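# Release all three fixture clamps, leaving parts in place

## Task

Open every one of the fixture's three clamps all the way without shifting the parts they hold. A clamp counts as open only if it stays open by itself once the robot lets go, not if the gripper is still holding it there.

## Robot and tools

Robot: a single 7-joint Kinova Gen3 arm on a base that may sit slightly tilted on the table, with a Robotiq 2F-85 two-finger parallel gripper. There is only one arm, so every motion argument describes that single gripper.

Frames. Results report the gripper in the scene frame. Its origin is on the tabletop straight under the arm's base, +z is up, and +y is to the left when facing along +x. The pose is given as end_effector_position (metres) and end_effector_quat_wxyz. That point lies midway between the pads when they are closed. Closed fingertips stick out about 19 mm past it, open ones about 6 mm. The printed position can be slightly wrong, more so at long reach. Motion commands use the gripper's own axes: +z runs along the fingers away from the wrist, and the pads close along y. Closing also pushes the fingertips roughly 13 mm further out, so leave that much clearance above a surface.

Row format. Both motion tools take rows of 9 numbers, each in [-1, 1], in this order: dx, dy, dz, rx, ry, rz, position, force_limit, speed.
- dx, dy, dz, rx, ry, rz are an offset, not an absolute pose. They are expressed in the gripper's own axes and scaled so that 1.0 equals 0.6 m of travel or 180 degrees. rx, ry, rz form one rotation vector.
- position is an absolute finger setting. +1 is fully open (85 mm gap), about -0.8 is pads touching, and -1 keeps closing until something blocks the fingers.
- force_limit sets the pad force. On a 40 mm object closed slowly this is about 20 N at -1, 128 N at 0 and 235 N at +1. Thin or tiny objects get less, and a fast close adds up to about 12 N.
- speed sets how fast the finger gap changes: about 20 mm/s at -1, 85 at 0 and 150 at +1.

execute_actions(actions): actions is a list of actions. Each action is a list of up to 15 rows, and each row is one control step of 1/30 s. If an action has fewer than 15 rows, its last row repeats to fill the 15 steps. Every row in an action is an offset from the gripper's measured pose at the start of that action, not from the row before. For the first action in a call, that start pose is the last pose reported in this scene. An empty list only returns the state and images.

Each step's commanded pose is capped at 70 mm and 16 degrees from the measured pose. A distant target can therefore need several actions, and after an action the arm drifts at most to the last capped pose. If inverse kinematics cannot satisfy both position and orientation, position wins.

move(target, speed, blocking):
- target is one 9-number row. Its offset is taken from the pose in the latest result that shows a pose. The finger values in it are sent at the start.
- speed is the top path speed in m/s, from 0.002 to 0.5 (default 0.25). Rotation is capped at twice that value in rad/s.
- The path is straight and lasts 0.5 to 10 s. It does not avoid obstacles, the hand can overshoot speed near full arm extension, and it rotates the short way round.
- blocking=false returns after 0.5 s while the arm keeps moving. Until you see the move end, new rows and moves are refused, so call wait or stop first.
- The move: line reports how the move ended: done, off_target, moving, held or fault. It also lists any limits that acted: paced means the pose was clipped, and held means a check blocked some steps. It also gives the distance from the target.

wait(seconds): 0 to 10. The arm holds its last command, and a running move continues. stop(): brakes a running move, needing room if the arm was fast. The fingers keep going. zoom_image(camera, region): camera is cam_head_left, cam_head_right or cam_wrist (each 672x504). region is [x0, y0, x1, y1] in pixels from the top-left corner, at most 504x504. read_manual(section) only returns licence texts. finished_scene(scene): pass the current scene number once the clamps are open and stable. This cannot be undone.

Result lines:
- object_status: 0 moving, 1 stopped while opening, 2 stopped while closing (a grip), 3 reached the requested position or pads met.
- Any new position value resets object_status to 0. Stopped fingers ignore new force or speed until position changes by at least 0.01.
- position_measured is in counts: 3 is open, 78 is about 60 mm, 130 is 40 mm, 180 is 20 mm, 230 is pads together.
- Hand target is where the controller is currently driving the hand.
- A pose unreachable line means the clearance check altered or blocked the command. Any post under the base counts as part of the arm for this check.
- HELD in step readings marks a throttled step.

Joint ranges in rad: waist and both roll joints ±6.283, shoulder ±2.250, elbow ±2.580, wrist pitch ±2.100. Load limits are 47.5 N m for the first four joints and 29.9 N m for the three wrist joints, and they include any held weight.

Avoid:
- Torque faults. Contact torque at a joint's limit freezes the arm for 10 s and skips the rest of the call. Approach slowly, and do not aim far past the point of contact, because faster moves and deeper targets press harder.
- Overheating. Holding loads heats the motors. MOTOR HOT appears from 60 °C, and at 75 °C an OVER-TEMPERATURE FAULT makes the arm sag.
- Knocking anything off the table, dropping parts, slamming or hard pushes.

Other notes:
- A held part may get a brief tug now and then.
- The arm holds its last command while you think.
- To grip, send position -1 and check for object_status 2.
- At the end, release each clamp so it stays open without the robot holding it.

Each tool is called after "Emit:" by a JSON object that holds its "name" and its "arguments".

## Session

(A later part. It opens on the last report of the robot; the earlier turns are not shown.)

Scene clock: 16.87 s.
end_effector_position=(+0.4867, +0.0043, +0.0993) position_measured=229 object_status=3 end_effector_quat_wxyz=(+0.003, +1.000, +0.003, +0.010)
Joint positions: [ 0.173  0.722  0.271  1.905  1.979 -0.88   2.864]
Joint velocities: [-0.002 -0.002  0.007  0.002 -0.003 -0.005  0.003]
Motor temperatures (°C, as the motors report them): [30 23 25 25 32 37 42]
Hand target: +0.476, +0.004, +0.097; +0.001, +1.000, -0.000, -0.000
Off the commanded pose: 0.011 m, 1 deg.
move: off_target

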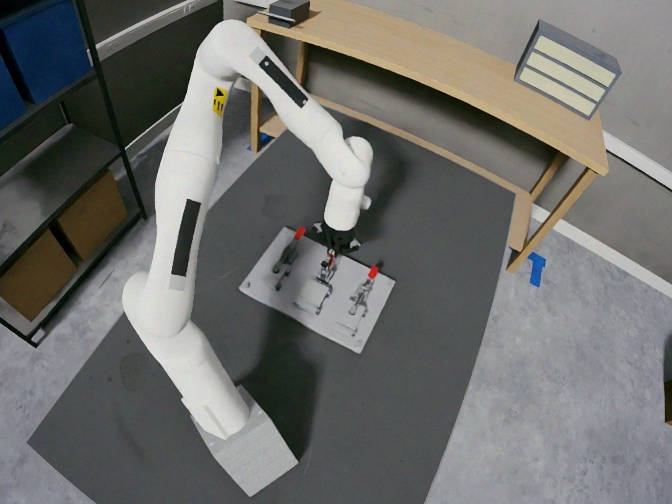

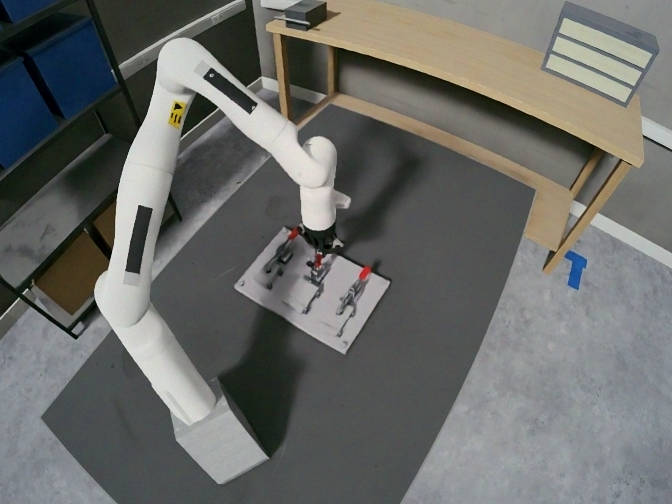

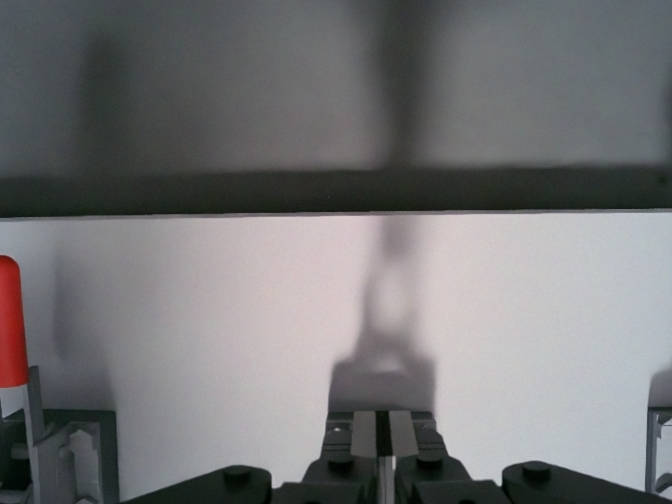

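Emit:
{"name": "move", "arguments": {"target": [0.035,0,0.003,0,0,0,-0.8,-0.5,0.5], "speed": 0.06}}

Emit:
{"name": "move", "arguments": {"target": [0,0,0.025,0,0,0,-0.8,-0.5,0.5], "speed": 0.06}}

Emit:
{"name": "move", "arguments": {"target": [-0.05,0,0,0,0,0,-0.8,-0.5,0.5], "speed": 0.03}}

Emit:
{"name": "zoom_image", "arguments": {"camera": "cam_head_right", "region": [250, 190, 410, 310]}}

Scene clock: 17.77 s.
end_effector_position=(+0.5078, +0.0045, +0.0981) position_measured=229 object_status=3 end_effector_quat_wxyz=(+0.003, +1.000, +0.003, +0.010)
Joint positions: [ 0.157  0.74   0.28   1.836  2.002 -0.905  2.801]
Joint velocities: [-0.001  0.003 -0.001 -0.001  0.001  0.    -0.   ]
Motor temperatures (°C, as the motors report them): [30 23 25 25 32 37 42]
Hand target: +0.508, +0.004, +0.098; +0.003, +1.000, +0.003, +0.010
Off the commanded pose: 0.000 m, 0 deg.
move: done

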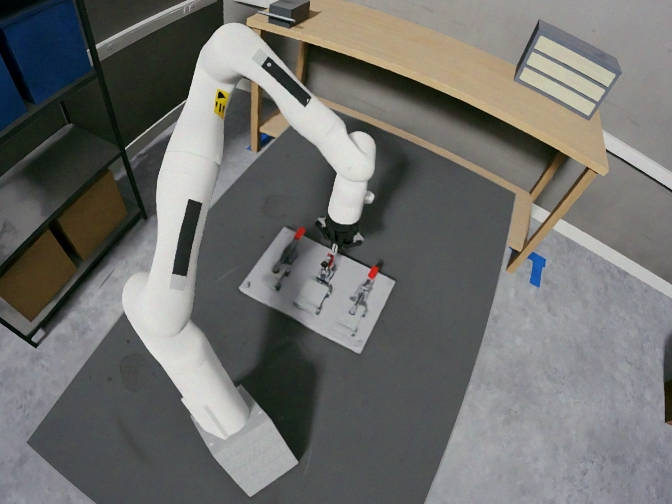

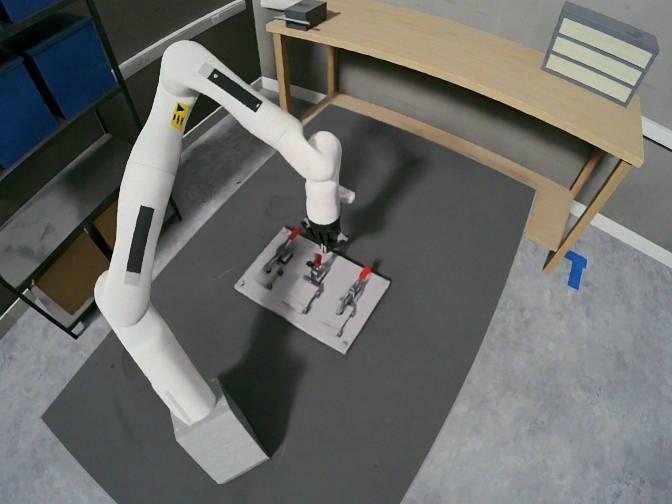

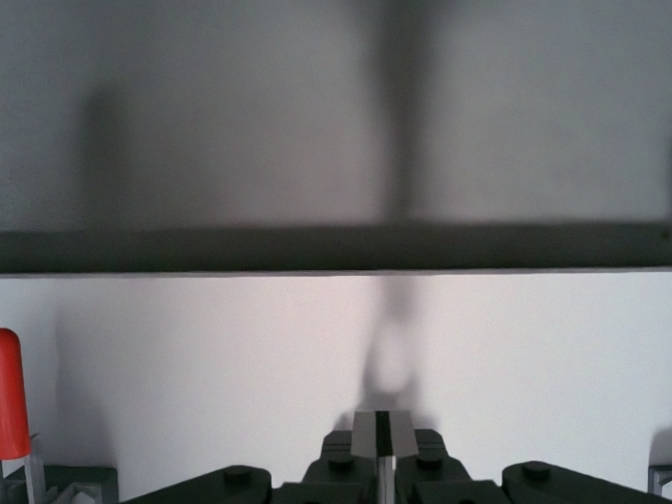

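Scene clock: 18.47 s.
end_effector_position=(+0.5082, +0.0044, +0.0832) position_measured=229 object_status=3 end_effector_quat_wxyz=(+0.003, +1.000, +0.004, +0.010)
Joint positions: [ 0.149  0.765  0.264  1.837  1.974 -0.879  2.819]
Joint velocities: [-0.     0.002  0.    -0.     0.    -0.     0.001]
Motor temperatures (°C, as the motors report them): [30 23 25 25 32 37 42]
Hand target: +0.508, +0.004, +0.083; +0.003, +1.000, +0.003, +0.010
Off the commanded pose: 0.000 m, 0 deg.
move: done

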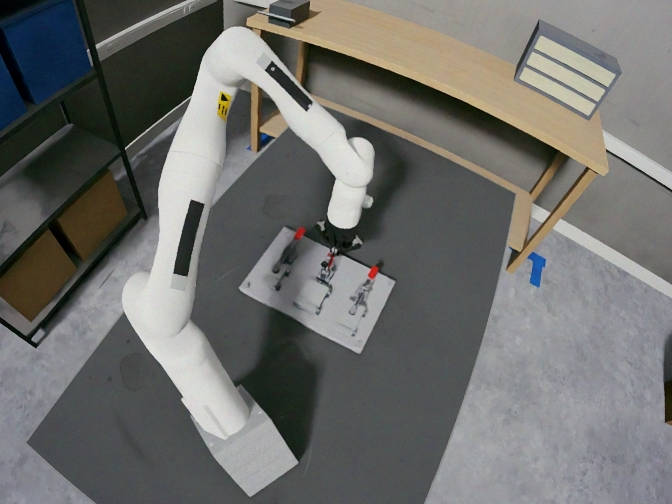

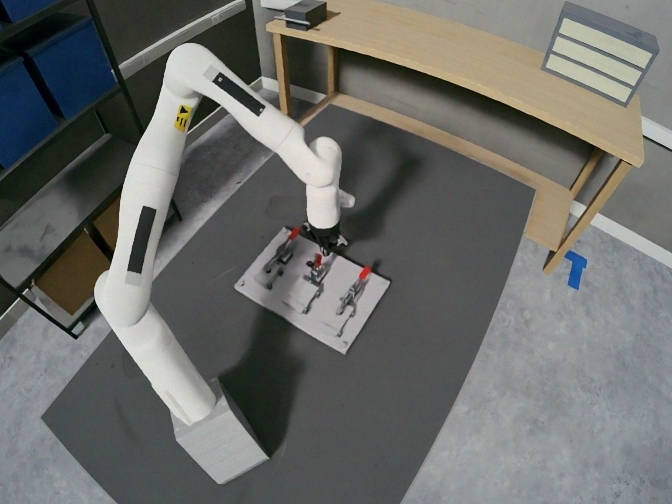

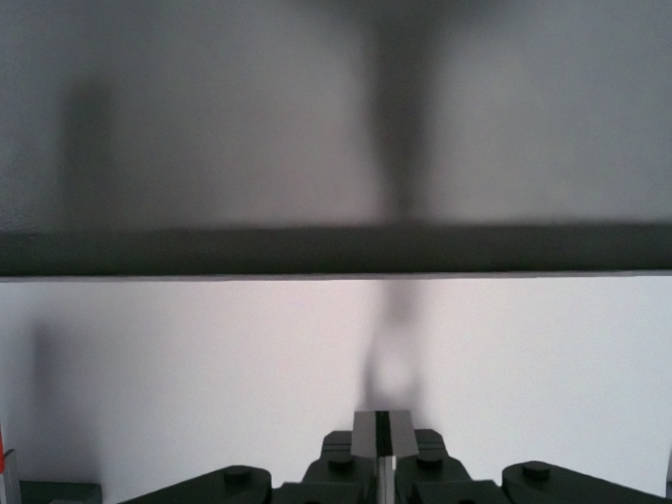

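Scene clock: 19.70 s.
end_effector_position=(+0.4874, +0.0045, +0.0850) position_measured=229 object_status=3 end_effector_quat_wxyz=(+0.005, +1.000, +0.007, +0.018)
Joint positions: [ 0.171  0.741  0.245  1.924  1.92  -0.837  2.918]
Joint velocities: [-0.002 -0.002  0.005  0.002 -0.002 -0.004  0.003]
Motor temperatures (°C, as the motors report them): [30 23 25 25 32 37 42]
Hand target: +0.478, +0.004, +0.083; +0.003, +1.000, +0.004, +0.010
Off the commanded pose: 0.010 m, 1 deg.
move: off_target

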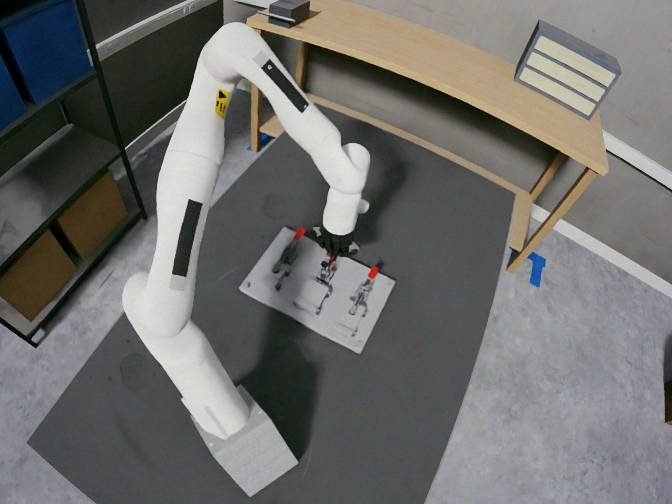

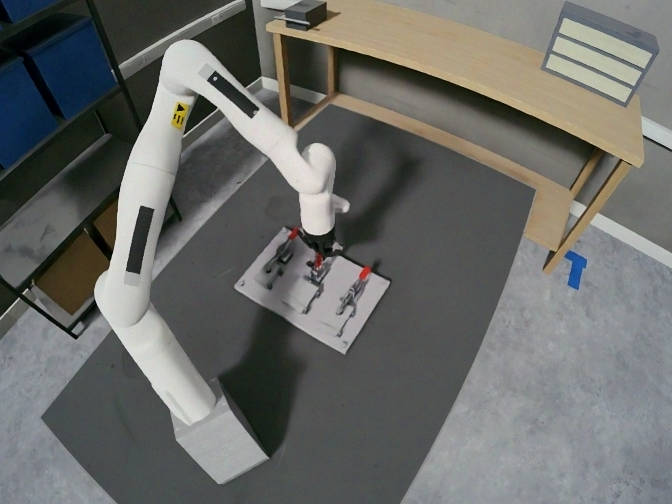

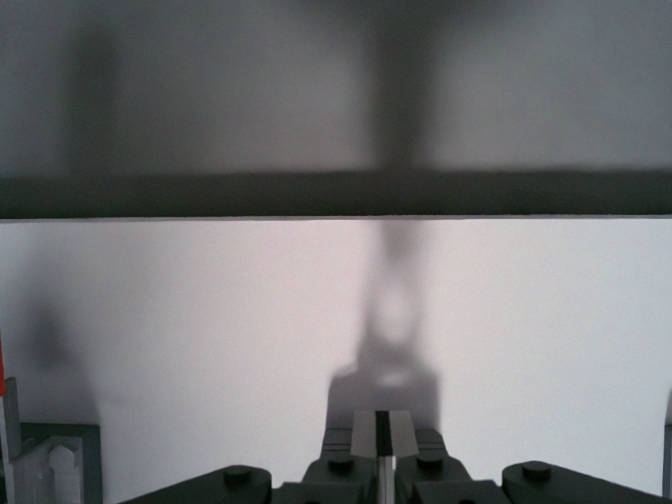

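Region (250, 190, 410, 310) of cam_head_right's 672x504 image, scaled by 3.150, with more detail than that image has; it fills the top 378 rows of this view, and the rest is white.

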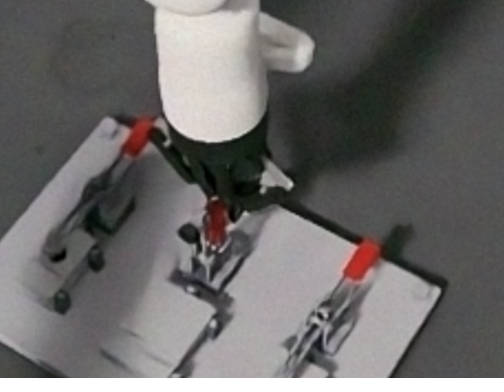

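Emit:
{"name": "move", "arguments": {"target": [0.052,0.19,-0.03,0.003,-0.0115,0.0045,0,-0.5,0], "speed": 0.15}}

Scene clock: 21.20 s.
end_effector_position=(+0.5205, -0.1082, +0.1057) position_measured=129 object_status=3 end_effector_quat_wxyz=(-0.000, +1.000, +0.000, +0.001)
Joint positions: [ 0.328  0.937  0.317  1.598  2.071 -1.046  2.847]
Joint velocities: [ 0.004  0.009  0.001 -0.003  0.    -0.002  0.   ]
Motor temperatures (°C, as the motors report them): [30 24 25 25 32 37 42]
Hand target: +0.520, -0.109, +0.105; -0.000, +1.000, -0.000, +0.001
Off the commanded pose: 0.001 m, 0 deg.
move: done

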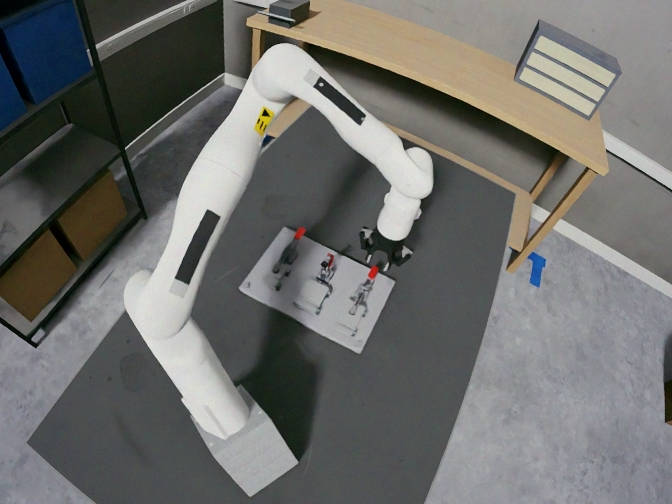

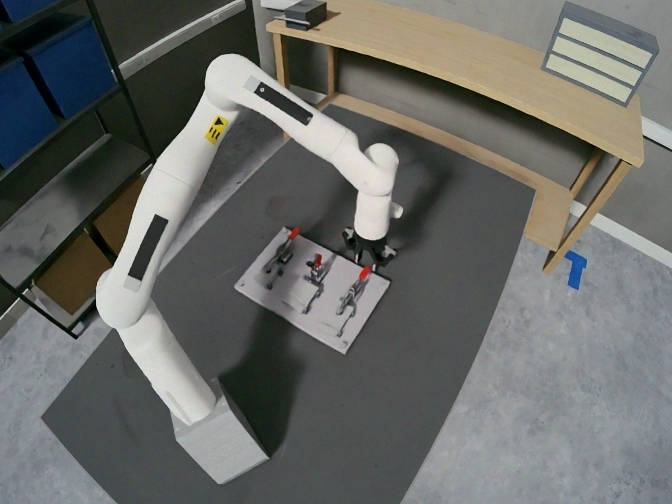

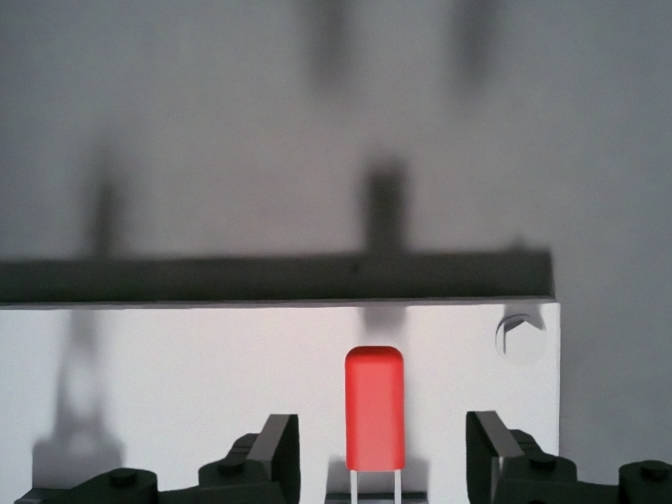

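Emit:
{"name": "move", "arguments": {"target": [0,-0.004,0.088,0,0,0,0,-0.5,0], "speed": 0.1}}

Emit:
{"name": "execute_actions", "arguments": {"actions": [[[0,0,0,0,0,0,-1,-0.6,0]],[[-0.003,0,-0.006,0,0,0,-1,-0.6,0],[-0.005,0,-0.01,0,0,0,-1,-0.6,0],[-0.007,0,-0.014,0,0,0,-1,-0.6,0],[-0.009,0,-0.017,0,0,0,-1,-0.6,0],[-0.011,0,-0.02,0,0,0,-1,-0.6,0],[-0.013,0,-0.023,0,0,0,-1,-0.6,0],[-0.015,0,-0.025,0,0,0,-1,-0.6,0],[-0.017,0,-0.027,0,0,0,-1,-0.6,0],[-0.019,0,-0.029,0,0,0,-1,-0.6,0],[-0.021,0,-0.031,0,0,0,-1,-0.6,0]]]}}

Scene clock: 22.20 s.
end_effector_position=(+0.5207, -0.1059, +0.0532) position_measured=129 object_status=3 end_effector_quat_wxyz=(+0.000, +1.000, +0.000, +0.001)
Joint positions: [ 0.292  1.009  0.271  1.606  1.999 -0.958  2.886]
Joint velocities: [ 0.     0.006 -0.    -0.     0.002  0.001  0.001]
Motor temperatures (°C, as the motors report them): [30 24 25 25 32 37 42]
Hand target: +0.521, -0.106, +0.053; +0.000, +1.000, +0.000, +0.001
Off the commanded pose: 0.000 m, 0 deg.
move: done

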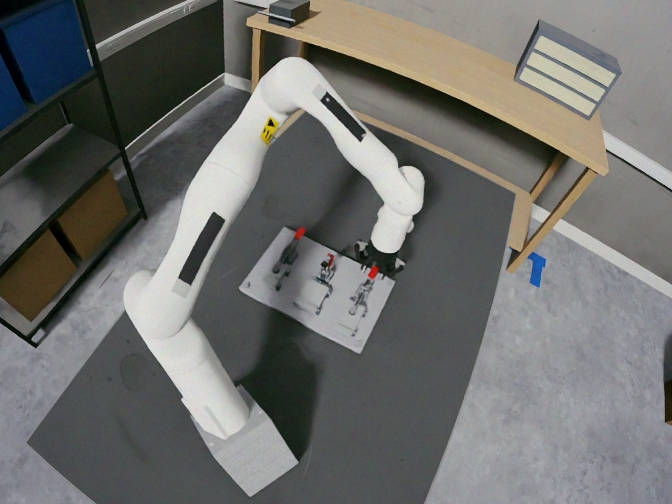

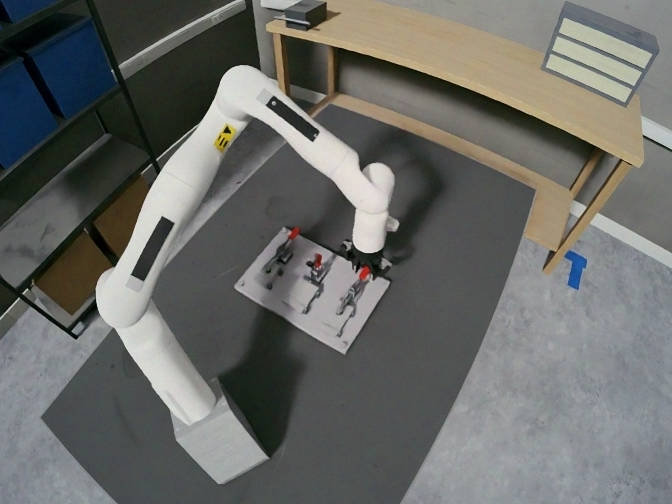

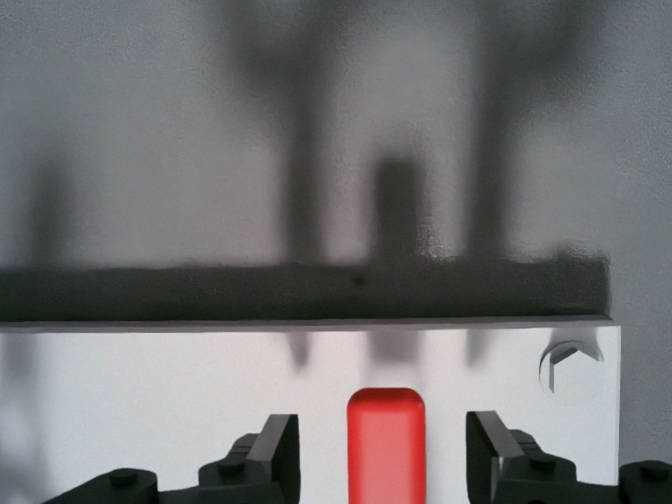

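Scene clock: 23.20 s.
end_effector_position=(+0.5109, -0.1065, +0.0713) position_measured=189 object_status=2 end_effector_quat_wxyz=(+0.001, +1.000, +0.001, +0.003)
Joint positions: [ 0.312  0.974  0.28   1.645  2.009 -0.967  2.91 ]
Joint velocities: [ 0.001 -0.004  0.003  0.006 -0.    -0.003  0.002]
Motor temperatures (°C, as the motors report them): [30 24 25 25 32 37 42]
Hand target: +0.508, -0.106, +0.072; +0.001, +1.000, -0.000, +0.001
Off the commanded pose: 0.003 m, 0 deg.
Step readings (end_effector_position; steps 1 to 15: 1st action; 16 to 30: 2nd action):
0: (+0.5207, -0.1059, +0.0532)
1: (+0.5207, -0.1059, +0.0532)
2: (+0.5208, -0.1059, +0.0533)
4: (+0.5208, -0.1059, +0.0533)
8: (+0.5207, -0.1059, +0.0532)
15: (+0.5207, -0.1065, +0.0534)
16: (+0.5208, -0.1066, +0.0541)
17: (+0.5200, -0.1065, +0.0556)
19: (+0.5181, -0.1065, +0.0600)
23: (+0.5142, -0.1065, +0.0669)
30: end_effector_position above

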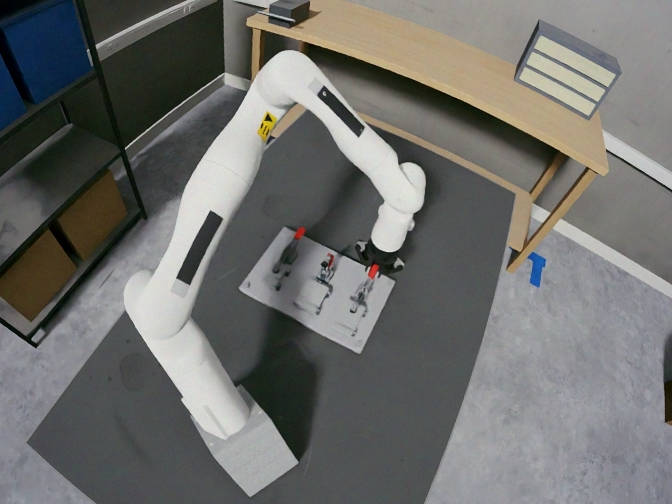

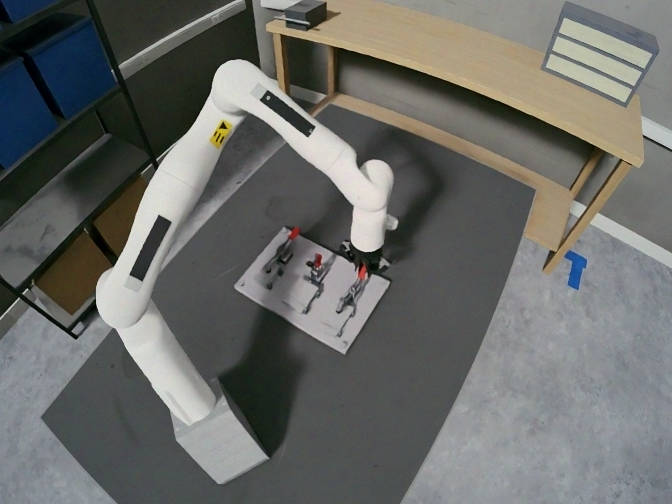

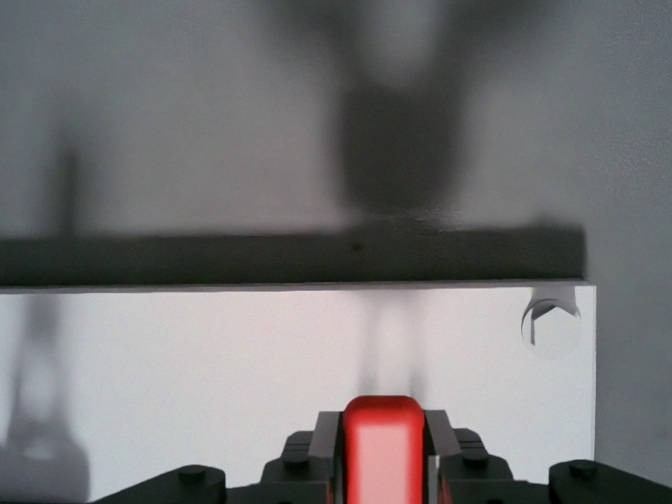

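Emit:
{"name": "move", "arguments": {"target": [-0.025,0,-0.028,0,0,0,-1,-0.6,0], "speed": 0.05}}

Emit:
{"name": "move", "arguments": {"target": [-0.035,0,-0.012,0,0,0,-1,-0.6,0], "speed": 0.05}}

Emit:
{"name": "zoom_image", "arguments": {"camera": "cam_head_right", "region": [270, 210, 430, 330]}}

Scene clock: 24.07 s.
end_effector_position=(+0.4960, -0.1064, +0.0842) position_measured=189 object_status=2 end_effector_quat_wxyz=(+0.001, +1.000, +0.000, +0.003)
Joint positions: [ 0.332  0.945  0.284  1.691  2.017 -0.97   2.94 ]
Joint velocities: [ 0.001 -0.001 -0.002  0.001  0.001  0.001  0.001]
Motor temperatures (°C, as the motors report them): [30 24 25 25 32 37 42]
Hand target: +0.496, -0.106, +0.088; +0.001, +1.000, +0.001, +0.003
Off the commanded pose: 0.004 m, 0 deg.
move: off_target

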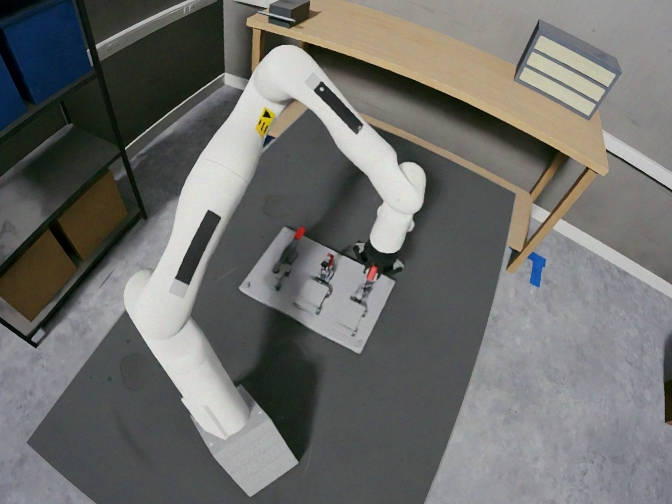

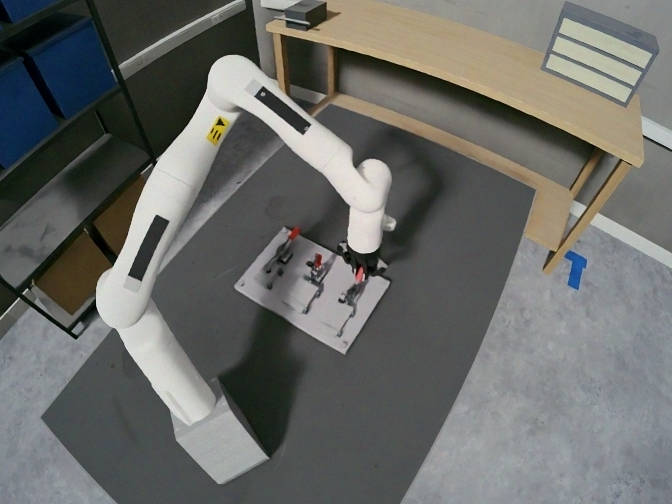

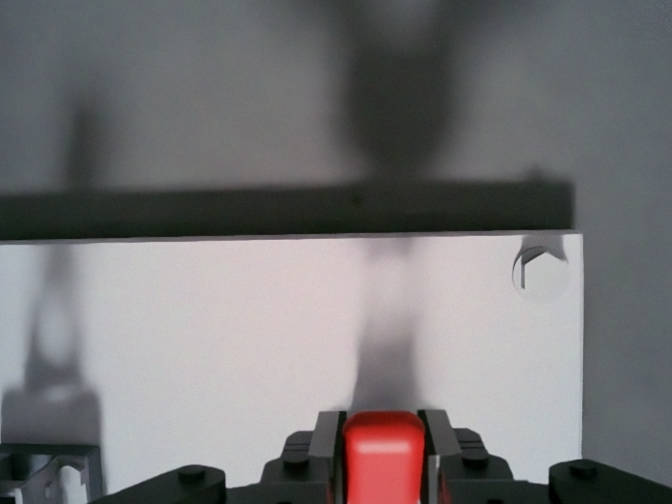

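Scene clock: 24.80 s.
end_effector_position=(+0.4790, -0.1064, +0.0901) position_measured=189 object_status=2 end_effector_quat_wxyz=(+0.002, +1.000, +0.002, +0.005)
Joint positions: [ 0.352  0.925  0.281  1.751  2.003 -0.953  2.998]
Joint velocities: [-0.001  0.001  0.002  0.001 -0.002 -0.001  0.001]
Motor temperatures (°C, as the motors report them): [30 24 25 25 32 37 42]
Hand target: +0.475, -0.106, +0.091; +0.001, +1.000, +0.000, +0.003
Off the commanded pose: 0.004 m, 0 deg.
move: off_target

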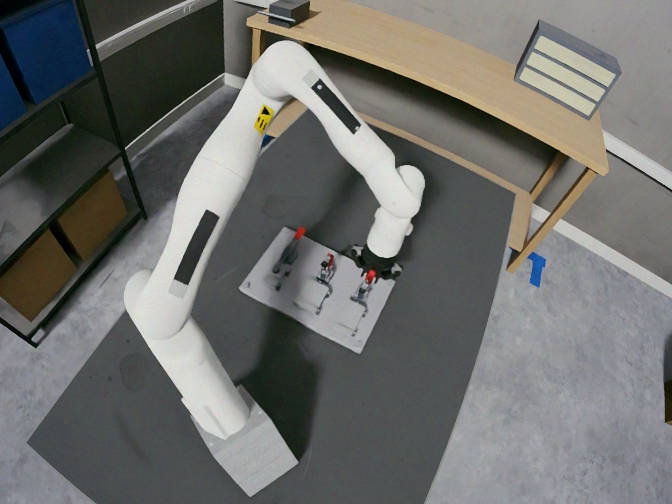

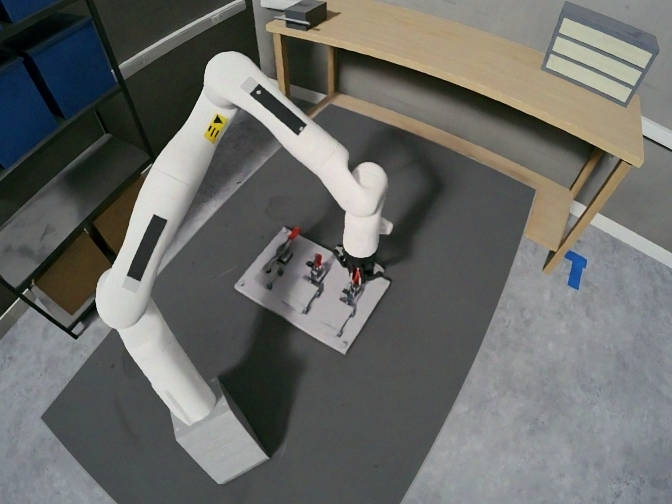

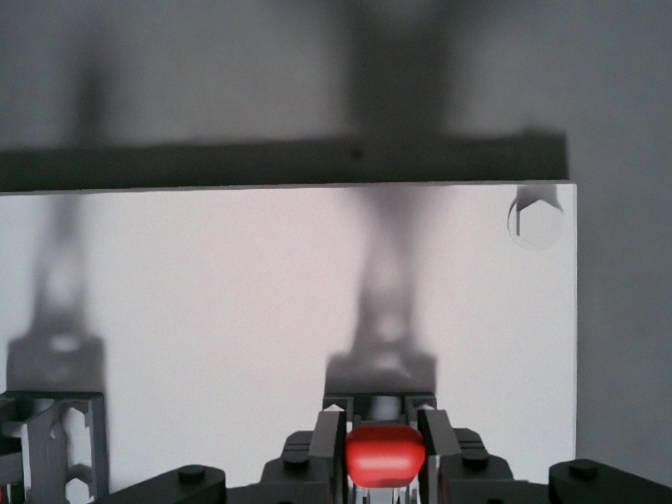

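Region (270, 210, 430, 330) of cam_head_right's 672x504 image, scaled by 3.150, with more detail than that image has; it fills the top 378 rows of this view, and the rest is white.

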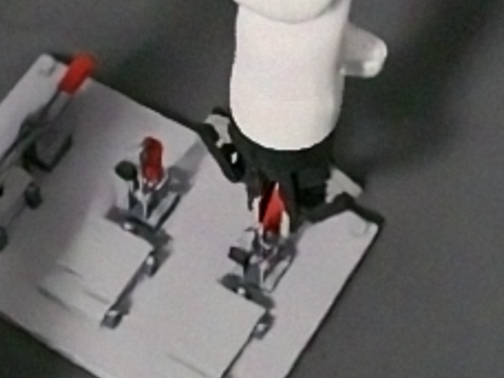

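Continue a bit more back.

Emit:
{"name": "move", "arguments": {"target": [-0.02,0,0,0,0,0,-1,-0.6,0], "speed": 0.03}}

Scene clock: 25.57 s.
end_effector_position=(+0.4728, -0.1064, +0.0906) position_measured=189 object_status=2 end_effector_quat_wxyz=(+0.003, +1.000, +0.003, +0.010)
Joint positions: [ 0.36   0.918  0.276  1.781  1.983 -0.937  3.037]
Joint velocities: [-0.002  0.001  0.004  0.001 -0.004 -0.003  0.003]
Motor temperatures (°C, as the motors report them): [30 24 25 25 32 37 42]
Hand target: +0.467, -0.106, +0.090; +0.002, +1.000, +0.002, +0.005
Off the commanded pose: 0.006 m, 1 deg.
move: off_target

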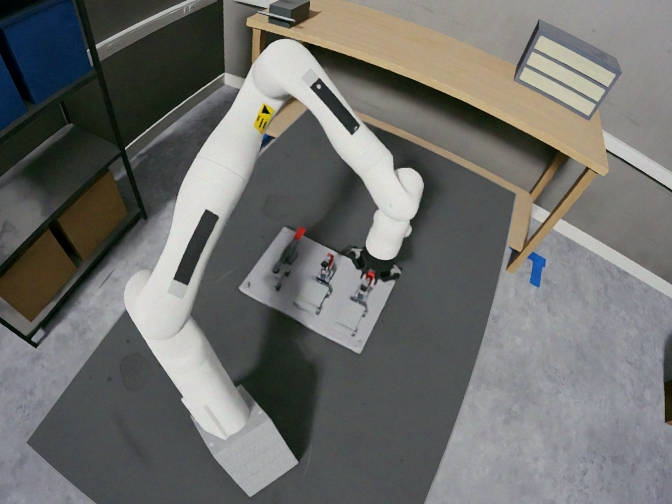

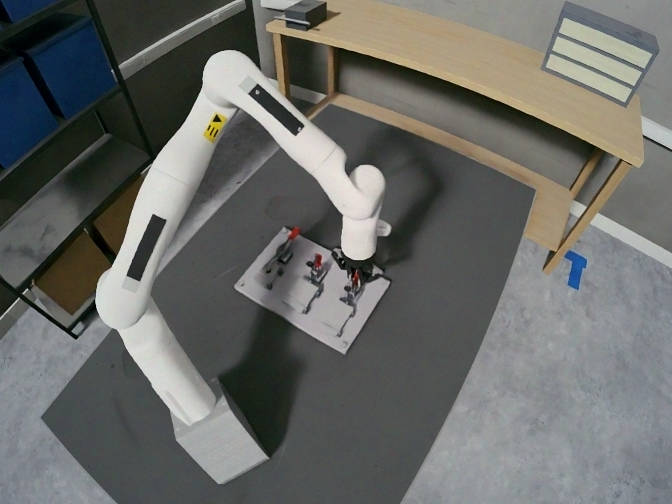

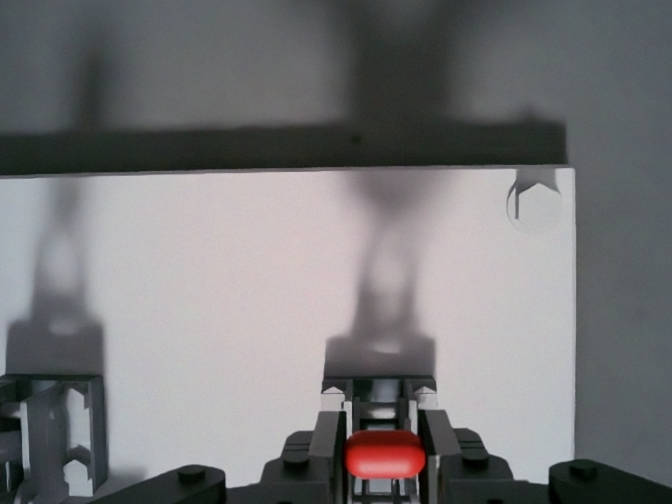

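Emit:
{"name": "move", "arguments": {"target": [-0.015,0,0,0,0,0,-1,-0.6,0], "speed": 0.03}}

Emit:
{"name": "execute_actions", "arguments": {"actions": [[[0,0,0,0,0,0,0,-0.6,0.5]]]}}

Emit:
{"name": "move", "arguments": {"target": [0,0,-0.09,0,-0.008,0,0,-0.6,0], "speed": 0.15}}

Emit:
{"name": "move", "arguments": {"target": [0.065,-0.372,0.0,0,0,0,0,-0.6,0], "speed": 0.3}}

Scene clock: 26.43 s.
end_effector_position=(+0.4693, -0.1064, +0.0907) position_measured=189 object_status=2 end_effector_quat_wxyz=(+0.004, +1.000, +0.005, +0.015)
Joint positions: [ 0.367  0.914  0.271  1.802  1.966 -0.926  3.066]
Joint velocities: [-0.003  0.     0.004  0.    -0.003 -0.002  0.002]
Motor temperatures (°C, as the motors report them): [30 24 25 25 32 37 42]
Hand target: +0.464, -0.106, +0.090; +0.003, +1.000, +0.003, +0.010
Off the commanded pose: 0.006 m, 1 deg.
move: off_target

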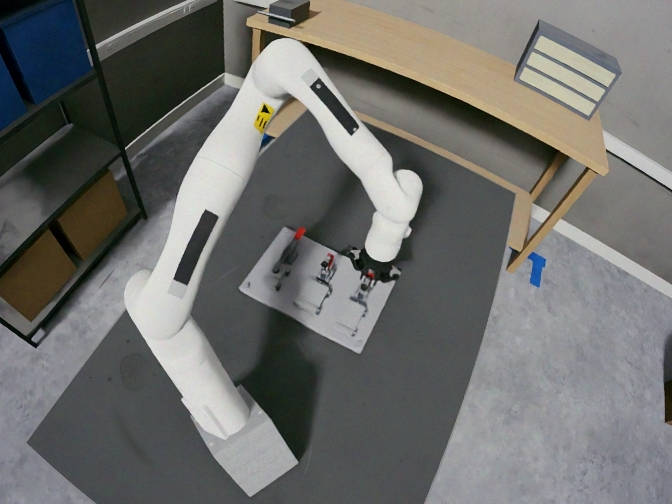

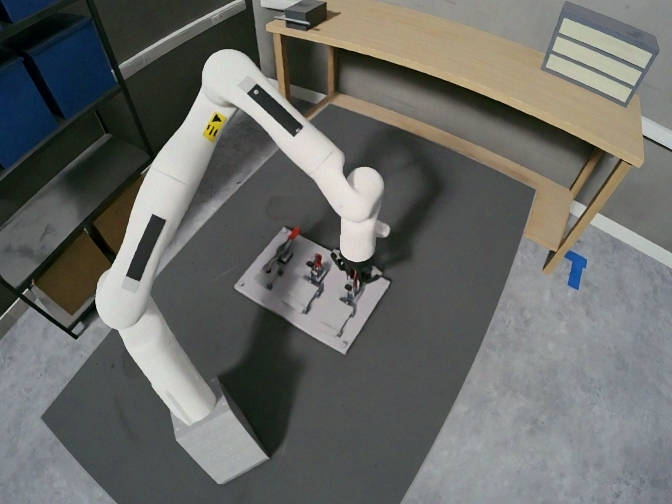

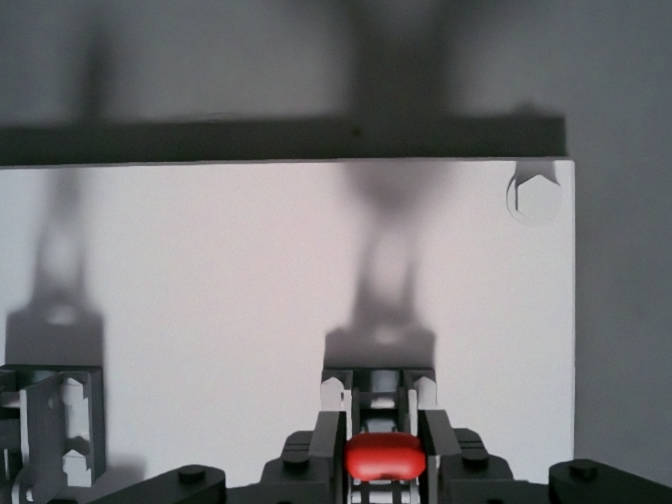

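Scene clock: 26.93 s.
end_effector_position=(+0.4693, -0.1064, +0.0907) position_measured=129 object_status=0 end_effector_quat_wxyz=(+0.004, +1.000, +0.005, +0.015)
Joint positions: [ 0.367  0.914  0.271  1.802  1.966 -0.926  3.066]
Joint velocities: [ 0.     0.001  0.    -0.    -0.    -0.     0.001]
Motor temperatures (°C, as the motors report them): [30 24 25 25 32 37 42]
Hand target: +0.469, -0.106, +0.091; +0.004, +1.000, +0.005, +0.015
Off the commanded pose: 0.000 m, 0 deg.
Step readings (end_effector_position):
0: (+0.4693, -0.1064, +0.0907)
1: (+0.4698, -0.1064, +0.0907)
2: (+0.4705, -0.1063, +0.0906)
4: (+0.4702, -0.1062, +0.0907)
8: (+0.4693, -0.1064, +0.0907)
15: end_effector_position above

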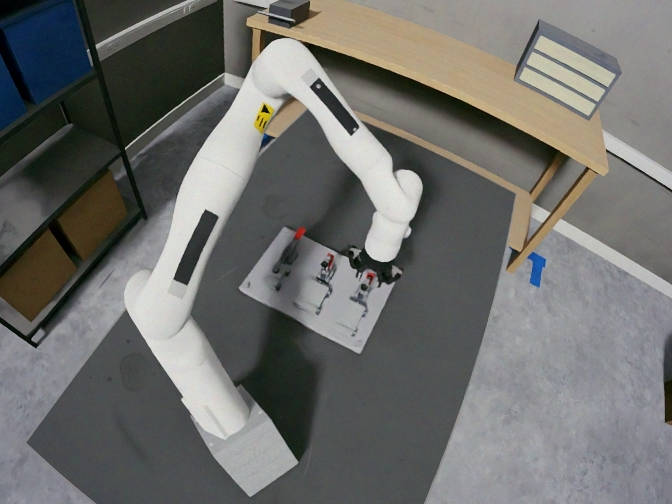

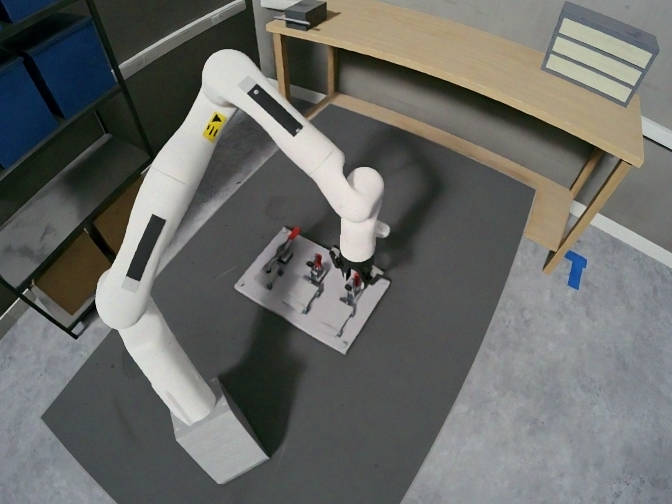

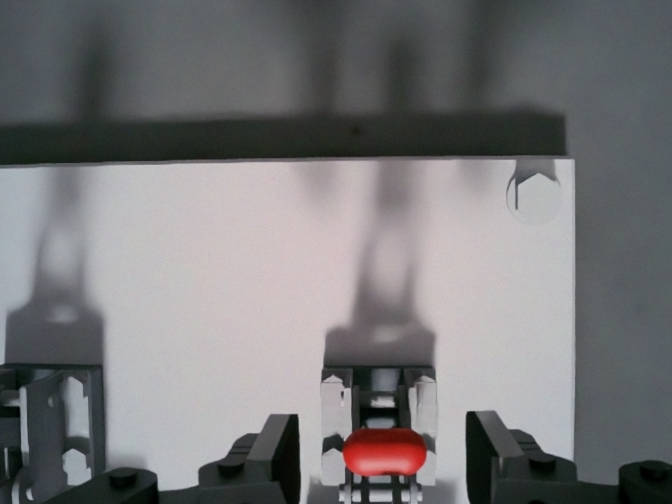

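Scene clock: 27.67 s.
end_effector_position=(+0.4676, -0.1059, +0.1444) position_measured=129 object_status=3 end_effector_quat_wxyz=(+0.004, +1.000, +0.005, +0.002)
Joint positions: [ 0.385  0.838  0.338  1.764  2.092 -1.039  2.972]
Joint velocities: [-0.    -0.003  0.    -0.    -0.001 -0.001  0.   ]
Motor temperatures (°C, as the motors report them): [30 24 25 25 32 37 42]
Hand target: +0.468, -0.106, +0.145; +0.004, +1.000, +0.005, +0.002
Off the commanded pose: 0.000 m, 0 deg.
move: done

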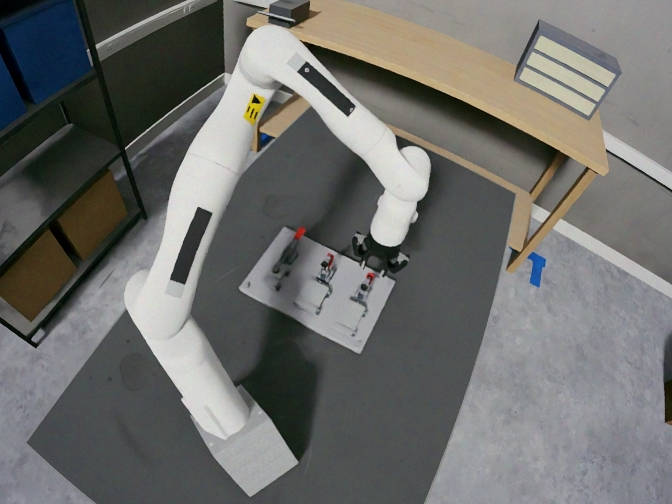

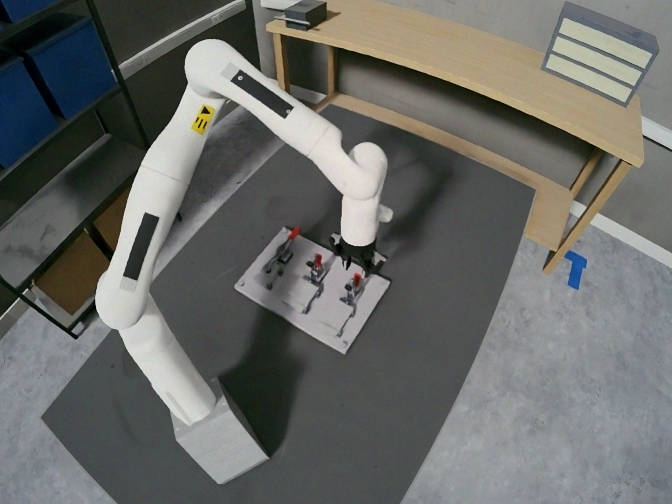

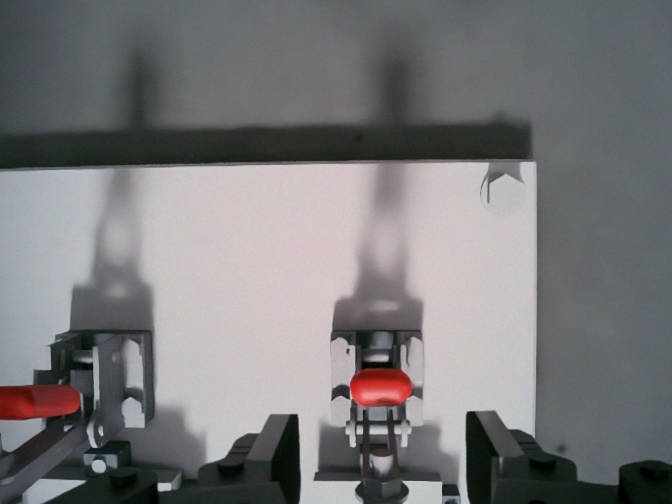

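Scene clock: 29.03 s.
end_effector_position=(+0.5031, +0.1173, +0.1424) position_measured=129 object_status=3 end_effector_quat_wxyz=(+0.004, +1.000, +0.005, +0.002)
Joint positions: [-0.045  0.494  0.328  1.893  2.133 -0.923  2.495]
Joint velocities: [-0.002 -0.001 -0.001 -0.     0.002  0.001 -0.001]
Motor temperatures (°C, as the motors report them): [30 24 25 25 32 37 42]
Hand target: +0.503, +0.117, +0.142; +0.004, +1.000, +0.005, +0.002
Off the commanded pose: 0.001 m, 0 deg.
move: done

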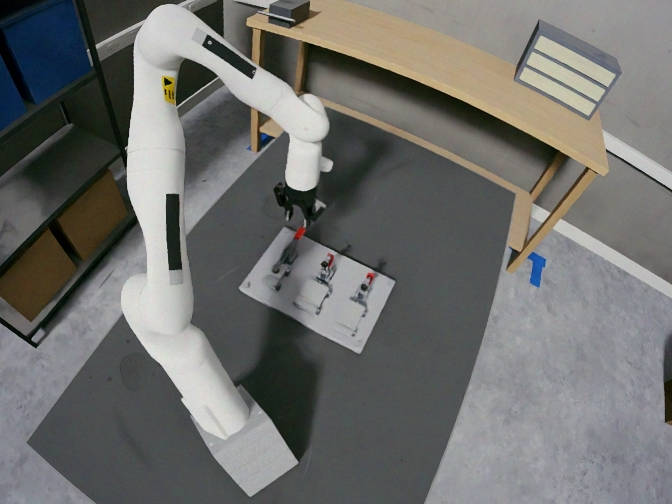

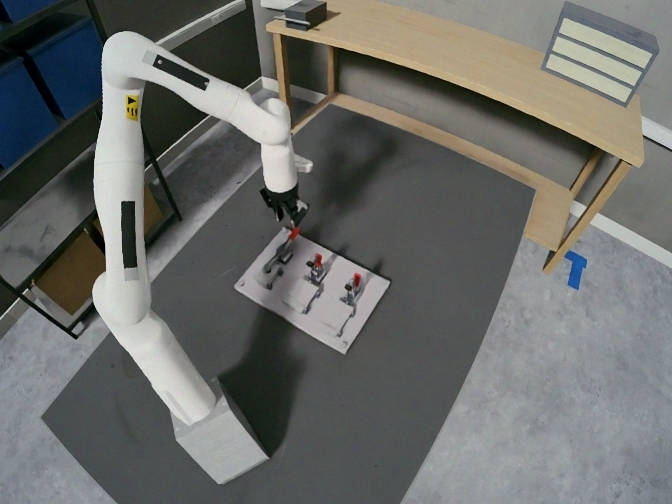

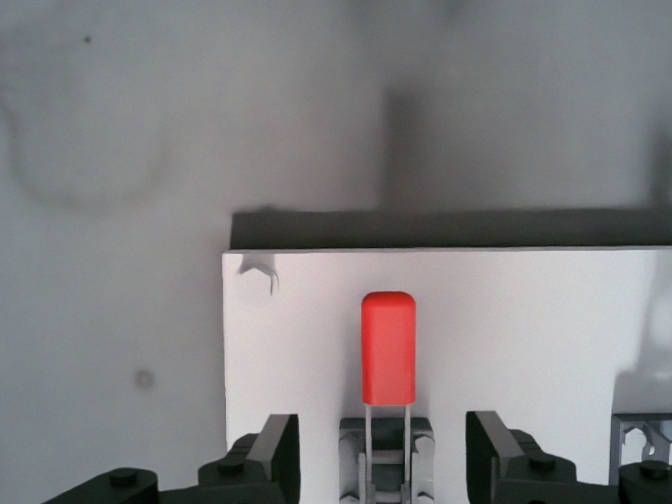

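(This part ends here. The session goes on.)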